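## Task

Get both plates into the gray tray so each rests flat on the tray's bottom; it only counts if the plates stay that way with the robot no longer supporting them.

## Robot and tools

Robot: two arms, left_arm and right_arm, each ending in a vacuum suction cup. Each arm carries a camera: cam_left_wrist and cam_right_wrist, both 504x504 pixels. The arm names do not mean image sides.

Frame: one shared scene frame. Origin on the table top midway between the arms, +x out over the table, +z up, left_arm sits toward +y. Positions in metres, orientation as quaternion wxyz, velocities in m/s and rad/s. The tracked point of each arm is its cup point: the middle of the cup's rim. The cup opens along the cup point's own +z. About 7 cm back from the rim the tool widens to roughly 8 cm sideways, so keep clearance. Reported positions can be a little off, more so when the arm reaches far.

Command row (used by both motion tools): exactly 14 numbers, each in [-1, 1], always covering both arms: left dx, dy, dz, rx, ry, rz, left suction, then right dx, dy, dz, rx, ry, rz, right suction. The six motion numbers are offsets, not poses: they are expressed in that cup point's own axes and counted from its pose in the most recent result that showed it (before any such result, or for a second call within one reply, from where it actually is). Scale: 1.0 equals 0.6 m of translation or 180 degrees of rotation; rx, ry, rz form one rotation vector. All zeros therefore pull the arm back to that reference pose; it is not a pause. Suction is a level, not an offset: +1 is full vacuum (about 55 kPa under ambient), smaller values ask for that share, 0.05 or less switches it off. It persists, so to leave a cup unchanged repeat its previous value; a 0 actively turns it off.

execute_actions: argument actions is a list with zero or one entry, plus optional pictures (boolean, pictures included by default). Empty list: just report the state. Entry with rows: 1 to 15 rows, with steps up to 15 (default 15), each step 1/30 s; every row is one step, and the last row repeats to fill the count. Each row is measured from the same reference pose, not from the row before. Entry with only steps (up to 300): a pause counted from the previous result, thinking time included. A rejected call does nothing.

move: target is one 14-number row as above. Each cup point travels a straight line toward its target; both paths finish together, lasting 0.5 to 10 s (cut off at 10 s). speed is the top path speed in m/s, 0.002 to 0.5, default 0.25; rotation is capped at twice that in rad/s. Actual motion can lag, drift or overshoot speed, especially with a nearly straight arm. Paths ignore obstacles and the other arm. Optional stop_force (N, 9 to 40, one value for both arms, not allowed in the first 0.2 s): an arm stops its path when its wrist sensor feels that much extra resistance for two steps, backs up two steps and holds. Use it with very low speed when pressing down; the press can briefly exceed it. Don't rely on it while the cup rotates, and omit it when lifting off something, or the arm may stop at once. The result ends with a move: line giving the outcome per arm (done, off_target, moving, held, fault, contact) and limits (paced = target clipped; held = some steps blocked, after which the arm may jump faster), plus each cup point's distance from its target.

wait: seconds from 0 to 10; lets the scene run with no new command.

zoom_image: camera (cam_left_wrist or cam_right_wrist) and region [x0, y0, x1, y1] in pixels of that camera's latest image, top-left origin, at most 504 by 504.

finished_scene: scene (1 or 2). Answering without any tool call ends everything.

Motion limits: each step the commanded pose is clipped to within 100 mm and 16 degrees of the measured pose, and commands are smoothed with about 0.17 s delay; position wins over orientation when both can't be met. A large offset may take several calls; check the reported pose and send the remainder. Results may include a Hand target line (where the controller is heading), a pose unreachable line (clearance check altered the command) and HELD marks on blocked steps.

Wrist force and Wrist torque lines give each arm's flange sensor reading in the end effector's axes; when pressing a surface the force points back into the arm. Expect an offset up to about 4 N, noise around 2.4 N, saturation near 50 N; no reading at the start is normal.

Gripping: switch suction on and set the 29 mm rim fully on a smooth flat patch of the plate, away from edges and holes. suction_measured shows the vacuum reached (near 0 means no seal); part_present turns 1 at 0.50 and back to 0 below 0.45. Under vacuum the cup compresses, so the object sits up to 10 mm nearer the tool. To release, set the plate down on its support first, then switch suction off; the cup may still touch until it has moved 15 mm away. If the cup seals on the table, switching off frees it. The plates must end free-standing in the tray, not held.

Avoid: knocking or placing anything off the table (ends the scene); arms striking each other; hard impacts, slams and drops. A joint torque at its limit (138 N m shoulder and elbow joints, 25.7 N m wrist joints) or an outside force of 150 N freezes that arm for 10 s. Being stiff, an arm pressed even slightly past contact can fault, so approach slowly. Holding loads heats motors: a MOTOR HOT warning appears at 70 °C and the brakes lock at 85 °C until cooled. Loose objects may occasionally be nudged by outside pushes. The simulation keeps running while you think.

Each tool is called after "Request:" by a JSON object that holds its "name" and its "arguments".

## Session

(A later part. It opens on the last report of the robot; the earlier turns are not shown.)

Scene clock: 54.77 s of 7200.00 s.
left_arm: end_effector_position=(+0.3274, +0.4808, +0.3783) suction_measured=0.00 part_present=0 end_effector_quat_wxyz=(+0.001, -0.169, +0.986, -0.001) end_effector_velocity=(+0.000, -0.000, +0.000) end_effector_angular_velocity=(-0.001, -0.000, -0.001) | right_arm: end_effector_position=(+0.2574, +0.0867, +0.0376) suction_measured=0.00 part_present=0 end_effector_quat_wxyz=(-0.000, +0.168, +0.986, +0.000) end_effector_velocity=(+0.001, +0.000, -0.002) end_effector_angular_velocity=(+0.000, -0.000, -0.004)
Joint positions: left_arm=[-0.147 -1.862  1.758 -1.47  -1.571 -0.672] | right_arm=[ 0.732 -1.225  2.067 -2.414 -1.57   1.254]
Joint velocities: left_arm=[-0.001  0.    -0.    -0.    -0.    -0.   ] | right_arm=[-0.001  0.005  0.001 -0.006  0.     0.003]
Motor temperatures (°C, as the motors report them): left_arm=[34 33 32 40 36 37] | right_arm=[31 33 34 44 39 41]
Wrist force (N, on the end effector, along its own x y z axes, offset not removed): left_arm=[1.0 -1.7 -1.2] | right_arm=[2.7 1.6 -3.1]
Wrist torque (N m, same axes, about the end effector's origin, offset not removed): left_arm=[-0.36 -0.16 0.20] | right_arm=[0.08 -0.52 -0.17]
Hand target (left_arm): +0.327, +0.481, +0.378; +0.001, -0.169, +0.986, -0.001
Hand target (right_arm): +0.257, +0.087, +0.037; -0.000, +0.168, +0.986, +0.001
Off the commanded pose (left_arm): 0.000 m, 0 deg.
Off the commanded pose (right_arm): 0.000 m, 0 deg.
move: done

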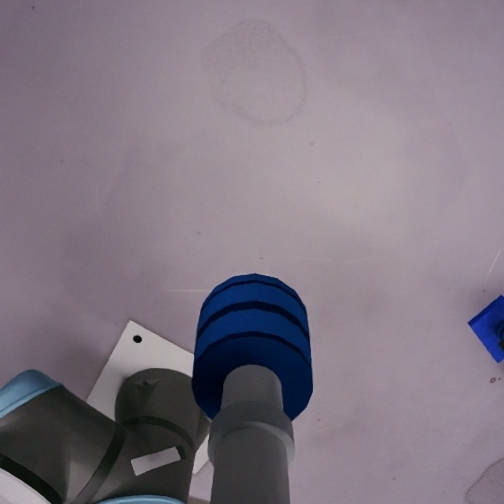

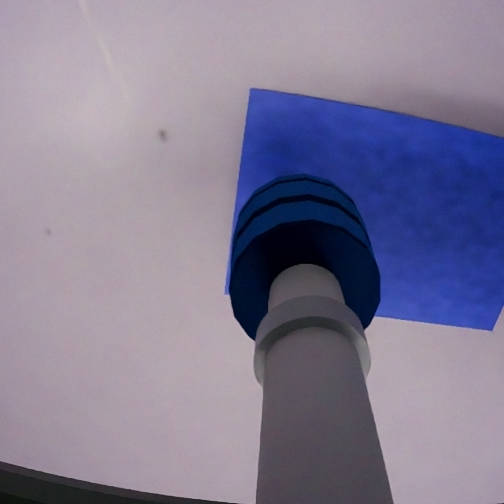

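Request:
{"name": "move", "arguments": {"target": [0,0,0,0,0,0,0,0,-0.038,0.03,0,0,0,1], "speed": 0.04}}

Request:
{"name": "move", "arguments": {"target": [0,0,0,0,0,0,0,0,0,0.05,0,0,0,1], "speed": 0.005, "stop_force": 9}}

Request:
{"name": "move", "arguments": {"target": [0,0,0,0,0,0,0,0,0,-0.18,0,0,0,1]}}

Request:
{"name": "move", "arguments": {"target": [0,0,0,0,0,0,0,-0.428,-0.388,0,0,0,0.33,1]}}

Request:
{"name": "move", "arguments": {"target": [0,0,0,0,0,0,0,0,0,0.07,0,0,0,1], "speed": 0.03}}

Scene clock: 63.40 s of 7200.00 s.
left_arm: end_effector_position=(+0.3274, +0.4808, +0.3783) suction_measured=0.00 part_present=0 end_effector_quat_wxyz=(+0.001, -0.169, +0.986, -0.001) end_effector_velocity=(+0.000, -0.001, +0.000) end_effector_angular_velocity=(+0.000, -0.000, -0.002) | right_arm: end_effector_position=(+0.2499, +0.0652, +0.0197) suction_measured=0.00 part_present=0 end_effector_quat_wxyz=(-0.000, +0.168, +0.986, +0.000) end_effector_velocity=(-0.001, -0.001, -0.001) end_effector_angular_velocity=(+0.001, -0.001, +0.001)
Joint positions: left_arm=[-0.147 -1.862  1.758 -1.47  -1.571 -0.672] | right_arm=[ 0.717 -1.228  2.144 -2.487 -1.57   1.24 ]
Joint velocities: left_arm=[-0.002  0.    -0.    -0.     0.001 -0.   ] | right_arm=[-0.    -0.001  0.005 -0.005 -0.    -0.001]
Motor temperatures (°C, as the motors report them): left_arm=[34 33 32 40 36 37] | right_arm=[31 33 34 44 39 41]
Wrist force (N, on the end effector, along its own x y z axes, offset not removed): left_arm=[-1.8 1.7 -1.6] | right_arm=[1.3 0.2 -2.2]
Wrist torque (N m, same axes, about the end effector's origin, offset not removed): left_arm=[0.11 0.48 0.07] | right_arm=[-0.04 -0.46 -0.12]
Hand target (left_arm): +0.327, +0.481, +0.378; +0.001, -0.169, +0.986, -0.001
Hand target (right_arm): +0.250, +0.065, +0.020; -0.000, +0.168, +0.986, +0.000
Off the commanded pose (left_arm): 0.000 m, 0 deg.
Off the commanded pose (right_arm): 0.000 m, 0 deg.
After step 90, 4.53 s passed at rest.
move: done

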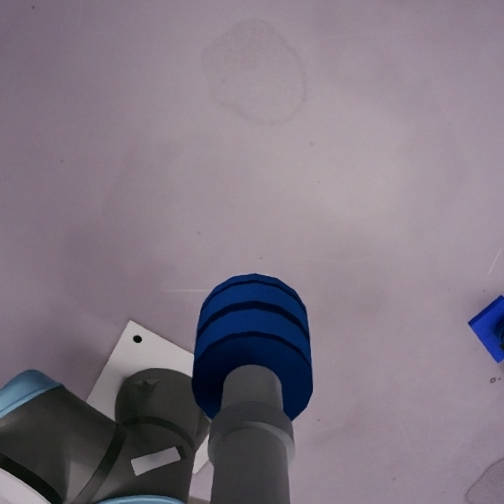

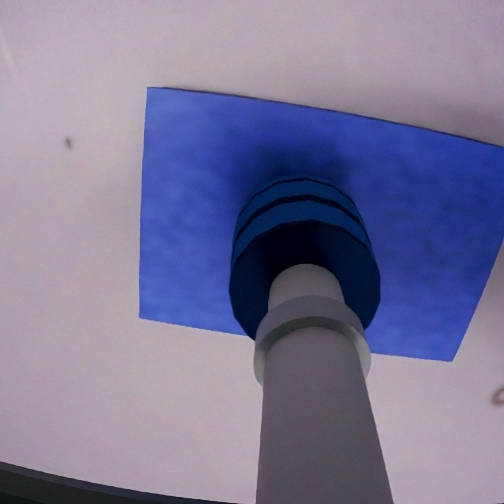

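Scene clock: 67.70 s of 7200.00 s.
left_arm: end_effector_position=(+0.3274, +0.4808, +0.3783) suction_measured=0.00 part_present=0 end_effector_quat_wxyz=(+0.001, -0.169, +0.986, -0.001) end_effector_velocity=(+0.000, -0.000, +0.000) end_effector_angular_velocity=(-0.001, -0.000, +0.000) | right_arm: end_effector_position=(+0.2499, +0.0652, +0.0000) suction_measured=1.00 part_present=1 end_effector_quat_wxyz=(-0.000, +0.168, +0.986, +0.001) end_effector_velocity=(-0.000, -0.001, +0.000) end_effector_angular_velocity=(-0.003, +0.003, -0.001)
Joint positions: left_arm=[-0.147 -1.862  1.758 -1.47  -1.571 -0.672] | right_arm=[ 0.717 -1.183  2.155 -2.543 -1.57   1.24 ]
Joint velocities: left_arm=[ 0.     0.    -0.     0.    -0.001  0.   ] | right_arm=[-0.001 -0.003  0.     0.007 -0.    -0.   ]
Motor temperatures (°C, as the motors report them): left_arm=[34 33 32 40 36 37] | right_arm=[31 33 34 44 39 41]
Wrist force (N, on the end effector, along its own x y z axes, offset not removed): left_arm=[-0.8 -2.0 -0.3] | right_arm=[0.4 1.1 -25.7]
Wrist torque (N m, same axes, about the end effector's origin, offset not removed): left_arm=[-0.47 0.37 0.11] | right_arm=[-0.01 -0.16 -0.17]
Hand target (left_arm): +0.327, +0.481, +0.378; +0.001, -0.169, +0.986, -0.001
Hand target (right_arm): +0.250, +0.065, +0.000; -0.000, +0.168, +0.986, +0.001
Off the commanded pose (left_arm): 0.000 m, 0 deg.
Off the commanded pose (right_arm): 0.010 m, 0 deg.
move: contact (right_arm)

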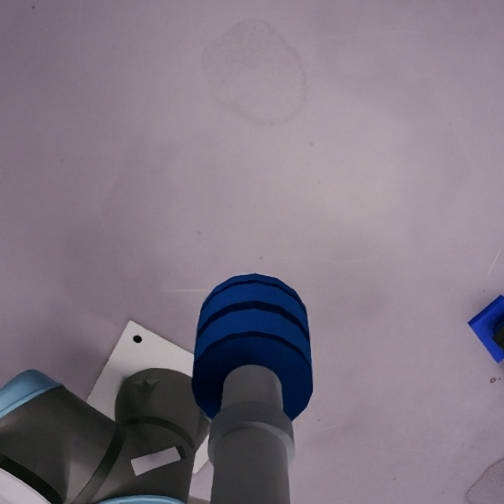

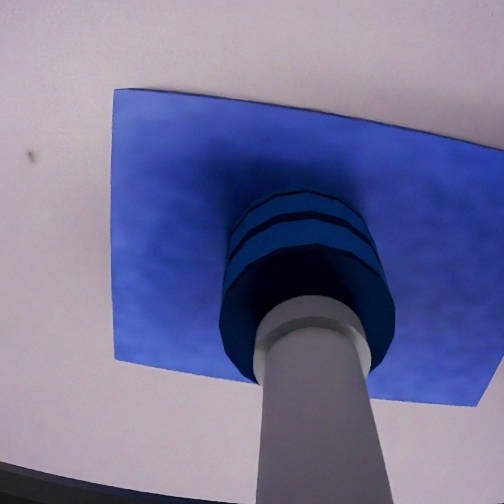

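Scene clock: 68.70 s of 7200.00 s.
left_arm: end_effector_position=(+0.3274, +0.4808, +0.3783) suction_measured=0.00 part_present=0 end_effector_quat_wxyz=(+0.001, -0.169, +0.986, -0.001) end_effector_velocity=(-0.000, +0.001, -0.000) end_effector_angular_velocity=(+0.000, +0.000, +0.001) | right_arm: end_effector_position=(+0.2499, +0.0653, +0.1079) suction_measured=1.00 part_present=1 end_effector_quat_wxyz=(-0.000, +0.168, +0.986, +0.001) end_effector_velocity=(-0.001, +0.000, +0.002) end_effector_angular_velocity=(-0.001, +0.001, +0.003)
Joint positions: left_arm=[-0.147 -1.862  1.758 -1.47  -1.571 -0.672] | right_arm=[ 0.717 -1.399  2.062 -2.234 -1.57   1.24 ]
Joint velocities: left_arm=[0.002 0.    0.    0.    0.    0.   ] | right_arm=[ 0.001 -0.003 -0.003  0.007 -0.    -0.002]
Motor temperatures (°C, as the motors report them): left_arm=[34 33 32 40 36 37] | right_arm=[31 33 34 44 39 41]
Wrist force (N, on the end effector, along its own x y z axes, offset not removed): left_arm=[-1.3 1.3 0.4] | right_arm=[4.1 1.1 0.7]
Wrist torque (N m, same axes, about the end effector's origin, offset not removed): left_arm=[0.01 0.26 0.03] | right_arm=[0.07 -0.74 -0.16]
Hand target (left_arm): +0.327, +0.481, +0.378; +0.001, -0.169, +0.986, -0.001
Hand target (right_arm): +0.250, +0.065, +0.108; -0.000, +0.168, +0.986, +0.001
Off the commanded pose (left_arm): 0.000 m, 0 deg.
Off the commanded pose (right_arm): 0.000 m, 0 deg.
move: done

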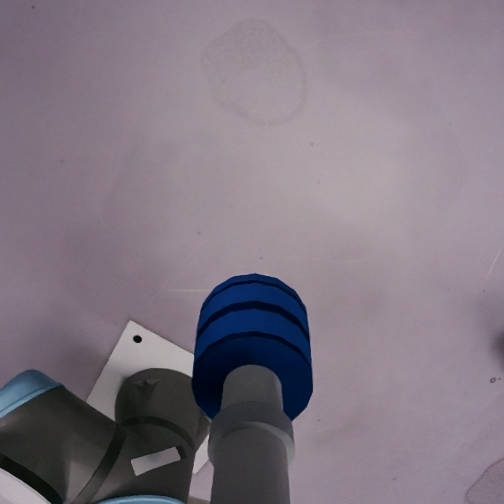

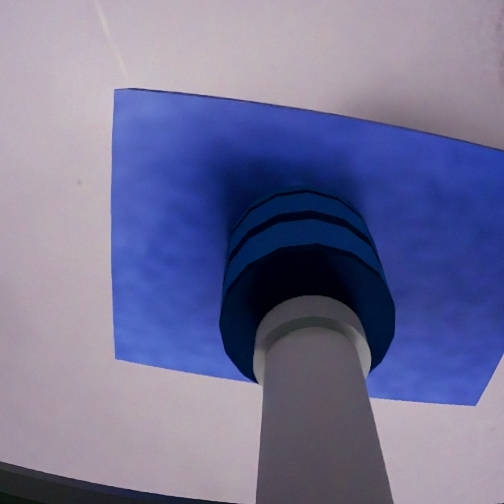

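Scene clock: 71.33 s of 7200.00 s.
left_arm: end_effector_position=(+0.3274, +0.4808, +0.3783) suction_measured=0.00 part_present=0 end_effector_quat_wxyz=(+0.001, -0.169, +0.986, -0.001) end_effector_velocity=(-0.000, -0.001, -0.000) end_effector_angular_velocity=(-0.000, +0.000, -0.002) | right_arm: end_effector_position=(+0.4154, -0.2397, +0.1081) suction_measured=0.96 part_present=1 end_effector_quat_wxyz=(-0.000, +0.635, +0.773, +0.001) end_effector_velocity=(+0.001, -0.002, -0.000) end_effector_angular_velocity=(+0.000, +0.000, -0.006)
Joint positions: left_arm=[-0.147 -1.862  1.758 -1.47  -1.571 -0.672] | right_arm=[-0.124 -1.659  2.336 -2.248 -1.569  1.435]
Joint velocities: left_arm=[-0.002  0.     0.     0.    -0.    -0.   ] | right_arm=[-0.005  0.001 -0.001 -0.     0.     0.001]
Motor temperatures (°C, as the motors report them): left_arm=[34 33 32 40 36 37] | right_arm=[31 33 34 44 39 41]
Wrist force (N, on the end effector, along its own x y z axes, offset not removed): left_arm=[-1.0 1.4 -0.6] | right_arm=[1.6 0.5 0.7]
Wrist torque (N m, same axes, about the end effector's origin, offset not removed): left_arm=[0.14 0.09 0.15] | right_arm=[0.01 -0.35 -0.06]
Hand target (left_arm): +0.327, +0.481, +0.378; +0.001, -0.169, +0.986, -0.001
Hand target (right_arm): +0.415, -0.240, +0.108; -0.000, +0.635, +0.773, +0.001
Off the commanded pose (left_arm): 0.000 m, 0 deg.
Off the commanded pose (right_arm): 0.001 m, 0 deg.
move: done

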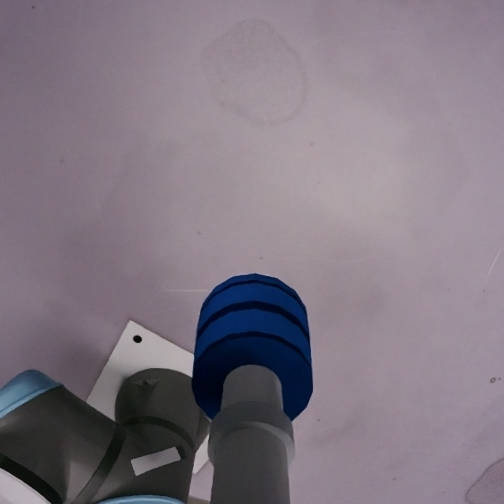

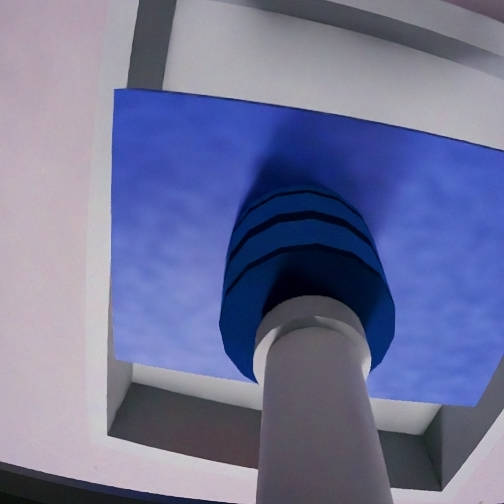

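Scene clock: 73.07 s of 7200.00 s.
left_arm: end_effector_position=(+0.3274, +0.4808, +0.3783) suction_measured=0.00 part_present=0 end_effector_quat_wxyz=(+0.001, -0.169, +0.986, -0.001) end_effector_velocity=(+0.000, -0.001, -0.000) end_effector_angular_velocity=(+0.000, +0.000, -0.002) | right_arm: end_effector_position=(+0.4153, -0.2397, +0.0662) suction_measured=0.98 part_present=1 end_effector_quat_wxyz=(-0.000, +0.635, +0.773, +0.001) end_effector_velocity=(+0.000, +0.000, -0.002) end_effector_angular_velocity=(+0.000, -0.001, +0.002)
Joint positions: left_arm=[-0.147 -1.862  1.758 -1.47  -1.571 -0.672] | right_arm=[-0.124 -1.563  2.392 -2.401 -1.569  1.435]
Joint velocities: left_arm=[-0.002 -0.     0.     0.     0.     0.   ] | right_arm=[ 0.     0.005  0.002 -0.007  0.    -0.002]
Motor temperatures (°C, as the motors report them): left_arm=[34 33 32 40 36 37] | right_arm=[31 33 34 44 39 41]
Wrist force (N, on the end effector, along its own x y z axes, offset not removed): left_arm=[-0.3 3.2 2.4] | right_arm=[2.9 -0.2 0.7]
Wrist torque (N m, same axes, about the end effector's origin, offset not removed): left_arm=[0.31 0.31 -0.07] | right_arm=[-0.06 -0.61 -0.16]
Hand target (left_arm): +0.327, +0.481, +0.378; +0.001, -0.169, +0.986, -0.001
Hand target (right_arm): +0.415, -0.240, +0.066; -0.000, +0.635, +0.773, +0.001
Off the commanded pose (left_arm): 0.000 m, 0 deg.
Off the commanded pose (right_arm): 0.000 m, 0 deg.
move: done

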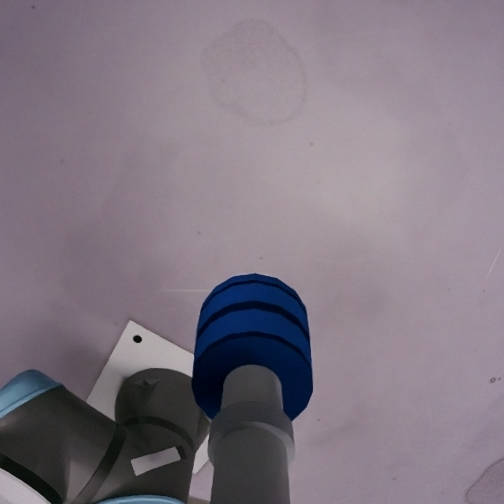

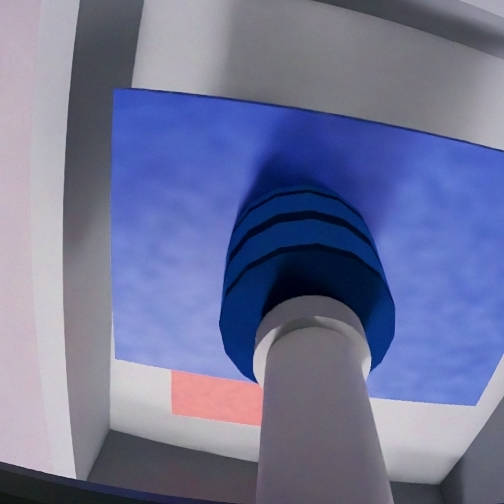

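Request:
{"name": "move", "arguments": {"target": [0,0,0,0,0,0,0,-0.012,-0.01,0.08,0,0,0,1], "speed": 0.04}}

Request:
{"name": "move", "arguments": {"target": [0,0,0,0,0,0,0,0,0,0.04,0,0,0,1], "speed": 0.005, "stop_force": 9}}

Request:
{"name": "execute_actions", "arguments": {"actions": [{"rows":[[0,0,0,0,0,0,0,0,0,0,0,0,0,0]],"steps":6}], "pictures": false}}

Request:
{"name": "move", "arguments": {"target": [0,0,0,0,0,0,0,0,0,-0.15,0,0,0,0]}}

Request:
{"name": "move", "arguments": {"target": [0,0,0,0,0,0,0,0.15,0.12,-0.1,0,0,0,0]}}

Scene clock: 80.90 s of 7200.00 s.
left_arm: end_effector_position=(+0.3274, +0.4808, +0.3783) suction_measured=0.00 part_present=0 end_effector_quat_wxyz=(+0.001, -0.169, +0.986, -0.001) end_effector_velocity=(-0.000, -0.000, -0.000) end_effector_angular_velocity=(-0.000, +0.000, -0.001) | right_arm: end_effector_position=(+0.4109, -0.2479, +0.0183) suction_measured=1.00 part_present=1 end_effector_quat_wxyz=(-0.000, +0.635, +0.773, +0.001) end_effector_velocity=(-0.000, -0.000, -0.002) end_effector_angular_velocity=(-0.000, -0.001, +0.001)
Joint positions: left_arm=[-0.147 -1.862  1.758 -1.47  -1.571 -0.672] | right_arm=[-0.146 -1.442  2.46  -2.589 -1.569  1.413]
Joint velocities: left_arm=[-0.001  0.     0.     0.    -0.    -0.   ] | right_arm=[-0.001  0.005  0.002 -0.008 -0.    -0.002]
Motor temperatures (°C, as the motors report them): left_arm=[34 33 32 40 36 37] | right_arm=[31 33 34 44 39 41]
Wrist force (N, on the end effector, along its own x y z axes, offset not removed): left_arm=[1.7 2.6 0.3] | right_arm=[2.4 -0.6 0.3]
Wrist torque (N m, same axes, about the end effector's origin, offset not removed): left_arm=[0.42 -0.34 0.05] | right_arm=[-0.21 -0.43 -0.01]
Hand target (left_arm): +0.327, +0.481, +0.378; +0.001, -0.169, +0.986, -0.001
Hand target (right_arm): +0.411, -0.248, +0.018; -0.000, +0.635, +0.773, +0.001
Off the commanded pose (left_arm): 0.000 m, 0 deg.
Off the commanded pose (right_arm): 0.000 m, 0 deg.
move: done

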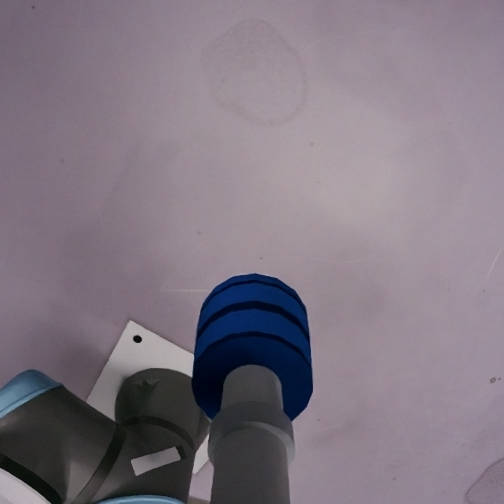

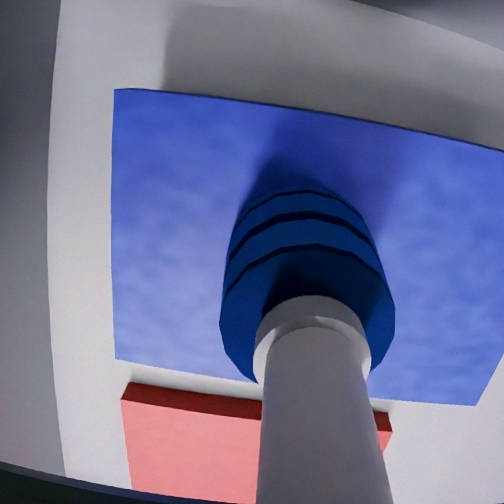

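Scene clock: 84.30 s of 7200.00 s.
left_arm: end_effector_position=(+0.3274, +0.4808, +0.3783) suction_measured=0.00 part_present=0 end_effector_quat_wxyz=(+0.001, -0.169, +0.986, -0.001) end_effector_velocity=(-0.000, -0.000, +0.000) end_effector_angular_velocity=(-0.001, +0.000, +0.000) | right_arm: end_effector_position=(+0.4108, -0.2479, +0.0031) suction_measured=0.96 part_present=1 end_effector_quat_wxyz=(-0.000, +0.635, +0.773, +0.001) end_effector_velocity=(-0.000, +0.000, +0.001) end_effector_angular_velocity=(-0.000, +0.002, -0.000)
Joint positions: left_arm=[-0.147 -1.862  1.758 -1.47  -1.571 -0.672] | right_arm=[-0.146 -1.393  2.471 -2.65  -1.569  1.413]
Joint velocities: left_arm=[-0.    -0.    -0.     0.    -0.001 -0.   ] | right_arm=[ 0.001 -0.004 -0.001  0.008 -0.     0.001]
Motor temperatures (°C, as the motors report them): left_arm=[34 33 32 40 36 37] | right_arm=[31 33 34 44 39 41]
Wrist force (N, on the end effector, along its own x y z axes, offset not removed): left_arm=[-2.3 -3.7 2.4] | right_arm=[1.0 -1.9 -21.4]
Wrist torque (N m, same axes, about the end effector's origin, offset not removed): left_arm=[-0.38 0.57 -0.08] | right_arm=[-0.10 -0.27 -0.20]
Hand target (left_arm): +0.327, +0.481, +0.378; +0.001, -0.169, +0.986, -0.001
Hand target (right_arm): +0.411, -0.248, +0.003; -0.000, +0.635, +0.773, +0.001
Off the commanded pose (left_arm): 0.000 m, 0 deg.
Off the commanded pose (right_arm): 0.009 m, 0 deg.
move: contact (right_arm)

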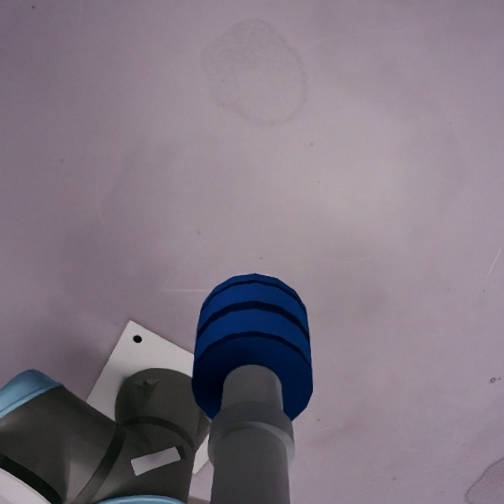

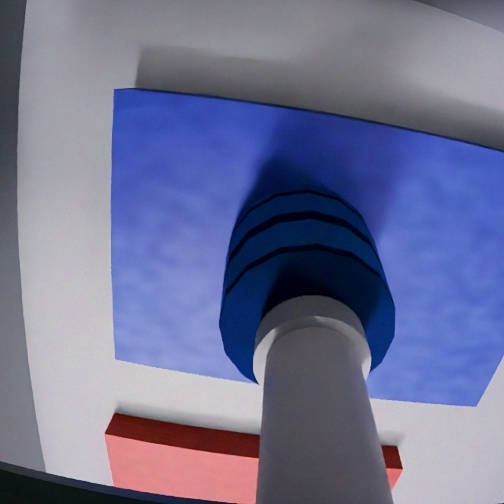

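Scene clock: 84.50 s of 7200.00 s.
left_arm: end_effector_position=(+0.3274, +0.4808, +0.3783) suction_measured=0.00 part_present=0 end_effector_quat_wxyz=(+0.001, -0.169, +0.986, -0.001) end_effector_velocity=(-0.000, +0.001, -0.000) end_effector_angular_velocity=(+0.000, +0.000, +0.002) | right_arm: end_effector_position=(+0.4108, -0.2479, +0.0032) suction_measured=0.00 part_present=0 end_effector_quat_wxyz=(-0.000, +0.635, +0.773, +0.001) end_effector_velocity=(+0.000, -0.001, +0.000) end_effector_angular_velocity=(-0.000, +0.000, -0.003)
Joint positions: left_arm=[-0.147 -1.862  1.758 -1.47  -1.571 -0.672] | right_arm=[-0.146 -1.393  2.471 -2.649 -1.569  1.413]
Joint velocities: left_arm=[ 0.002 -0.     0.    -0.     0.     0.   ] | right_arm=[-0.002 -0.    -0.     0.001 -0.     0.001]
Motor temperatures (°C, as the motors report them): left_arm=[34 33 32 40 36 37] | right_arm=[31 33 34 44 39 41]
Wrist force (N, on the end effector, along its own x y z axes, offset not removed): left_arm=[-0.2 -2.6 3.0] | right_arm=[-0.2 -3.6 -30.4]
Wrist torque (N m, same axes, about the end effector's origin, offset not removed): left_arm=[-0.70 0.10 0.12] | right_arm=[0.11 -0.04 -0.11]
Hand target (left_arm): +0.327, +0.481, +0.378; +0.001, -0.169, +0.986, -0.001
Hand target (right_arm): +0.411, -0.248, +0.003; -0.000, +0.635, +0.773, +0.001
Off the commanded pose (left_arm): 0.000 m, 0 deg.
Off the commanded pose (right_arm): 0.000 m, 0 deg.
Steps of this call (steps 1 to 6: all 6 steps of this action). Readings (end_effector_position | what the end effector reports):
1: left_arm (+0.3274, +0.4808, +0.3783) | right_arm (+0.4108, -0.2479, +0.0032) | left_arm suction_measured=0.00 part_present=0 | right_arm suction_measured=0.21 part_present=0
2: left_arm (+0.3274, +0.4808, +0.3783) | right_arm (+0.4108, -0.2479, +0.0032) | left_arm suction_measured=0.00 part_present=0 | right_arm suction_measured=0.00 part_present=0
4: left_arm (+0.3274, +0.4808, +0.3783) | right_arm (+0.4108, -0.2479, +0.0032) | left_arm suction_measured=0.00 part_present=0 | right_arm suction_measured=0.00 part_present=0
6: the state above

Scene clock: 85.70 s of 7200.00 s.
left_arm: end_effector_position=(+0.3274, +0.4808, +0.3783) suction_measured=0.00 part_present=0 end_effector_quat_wxyz=(+0.001, -0.169, +0.986, -0.001) end_effector_velocity=(-0.000, -0.000, +0.000) end_effector_angular_velocity=(-0.001, +0.000, -0.000) | right_arm: end_effector_position=(+0.4109, -0.2479, +0.0931) suction_measured=0.00 part_present=0 end_effector_quat_wxyz=(-0.000, +0.635, +0.773, +0.001) end_effector_velocity=(-0.000, -0.000, +0.002) end_effector_angular_velocity=(-0.000, +0.002, -0.000)
Joint positions: left_arm=[-0.147 -1.862  1.758 -1.47  -1.571 -0.672] | right_arm=[-0.146 -1.646  2.375 -2.3   -1.569  1.413]
Joint velocities: left_arm=[-0.    -0.    -0.     0.    -0.001  0.   ] | right_arm=[-0.    -0.005 -0.003  0.011 -0.     0.   ]
Motor temperatures (°C, as the motors report them): left_arm=[34 33 32 40 36 37] | right_arm=[31 33 34 44 39 41]
Wrist force (N, on the end effector, along its own x y z axes, offset not removed): left_arm=[-2.8 -3.2 -0.7] | right_arm=[0.8 2.1 0.4]
Wrist torque (N m, same axes, about the end effector's origin, offset not removed): left_arm=[-0.63 0.45 -0.09] | right_arm=[0.24 -0.27 -0.23]
Hand target (left_arm): +0.327, +0.481, +0.378; +0.001, -0.169, +0.986, -0.001
Hand target (right_arm): +0.411, -0.248, +0.093; -0.000, +0.635, +0.773, +0.001
Off the commanded pose (left_arm): 0.000 m, 0 deg.
Off the commanded pose (right_arm): 0.000 m, 0 deg.
move: done

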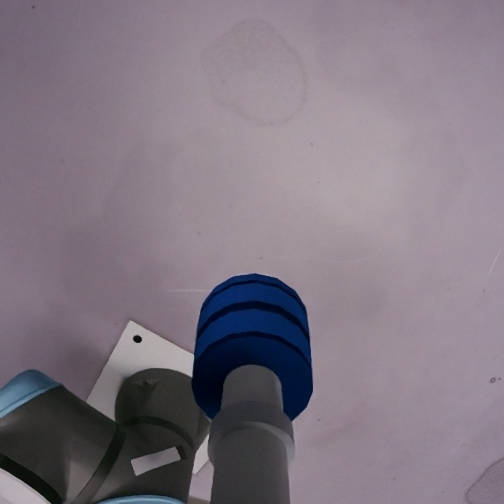

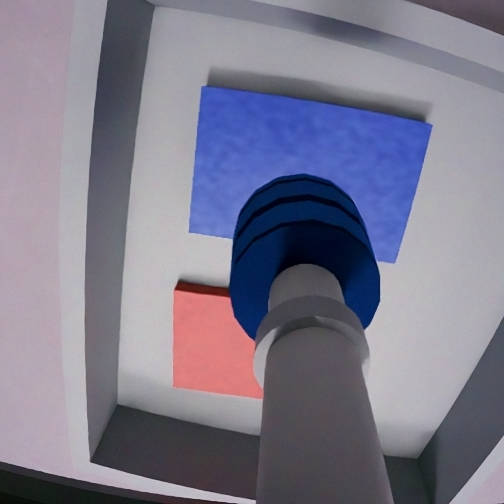

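Scene clock: 86.80 s of 7200.00 s.
left_arm: end_effector_position=(+0.3274, +0.4808, +0.3783) suction_measured=0.00 part_present=0 end_effector_quat_wxyz=(+0.001, -0.169, +0.986, -0.001) end_effector_velocity=(+0.000, +0.001, -0.000) end_effector_angular_velocity=(+0.001, -0.000, +0.001) | right_arm: end_effector_position=(+0.4637, -0.1456, +0.1530) suction_measured=0.00 part_present=0 end_effector_quat_wxyz=(-0.000, +0.634, +0.773, +0.001) end_effector_velocity=(+0.002, +0.001, +0.001) end_effector_angular_velocity=(-0.001, +0.001, -0.001)
Joint positions: left_arm=[-0.147 -1.862  1.758 -1.47  -1.571 -0.672] | right_arm=[ 0.082 -1.517  2.057 -2.112 -1.569  1.641]
Joint velocities: left_arm=[ 0.001  0.     0.    -0.     0.001  0.   ] | right_arm=[ 0.002  0.004 -0.007  0.004 -0.001  0.003]
Motor temperatures (°C, as the motors report them): left_arm=[34 33 32 40 36 37] | right_arm=[31 33 34 44 39 41]
Wrist force (N, on the end effector, along its own x y z axes, offset not removed): left_arm=[-2.4 -4.0 4.0] | right_arm=[2.6 0.5 -1.6]
Wrist torque (N m, same axes, about the end effector's origin, offset not removed): left_arm=[-0.66 0.41 -0.01] | right_arm=[-0.07 -0.45 -0.16]
Hand target (left_arm): +0.327, +0.481, +0.378; +0.001, -0.169, +0.986, -0.001
Hand target (right_arm): +0.464, -0.145, +0.153; -0.000, +0.635, +0.773, +0.001
Off the commanded pose (left_arm): 0.000 m, 0 deg.
Off the commanded pose (right_arm): 0.000 m, 0 deg.
move: done

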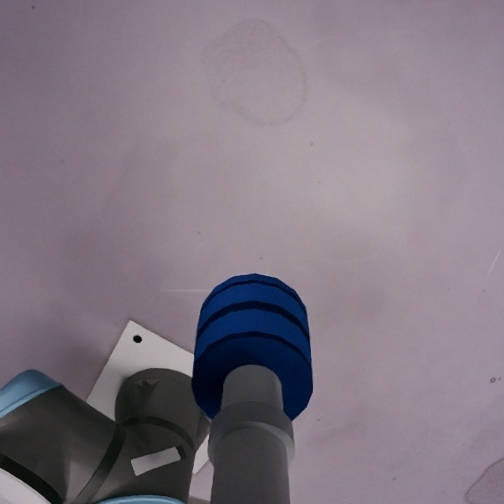

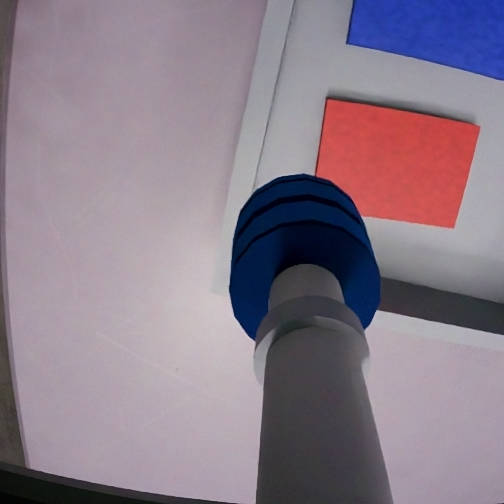

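Request:
{"name": "finished_scene", "arguments": {"scene": 2}}

The scene is finished: the task was done.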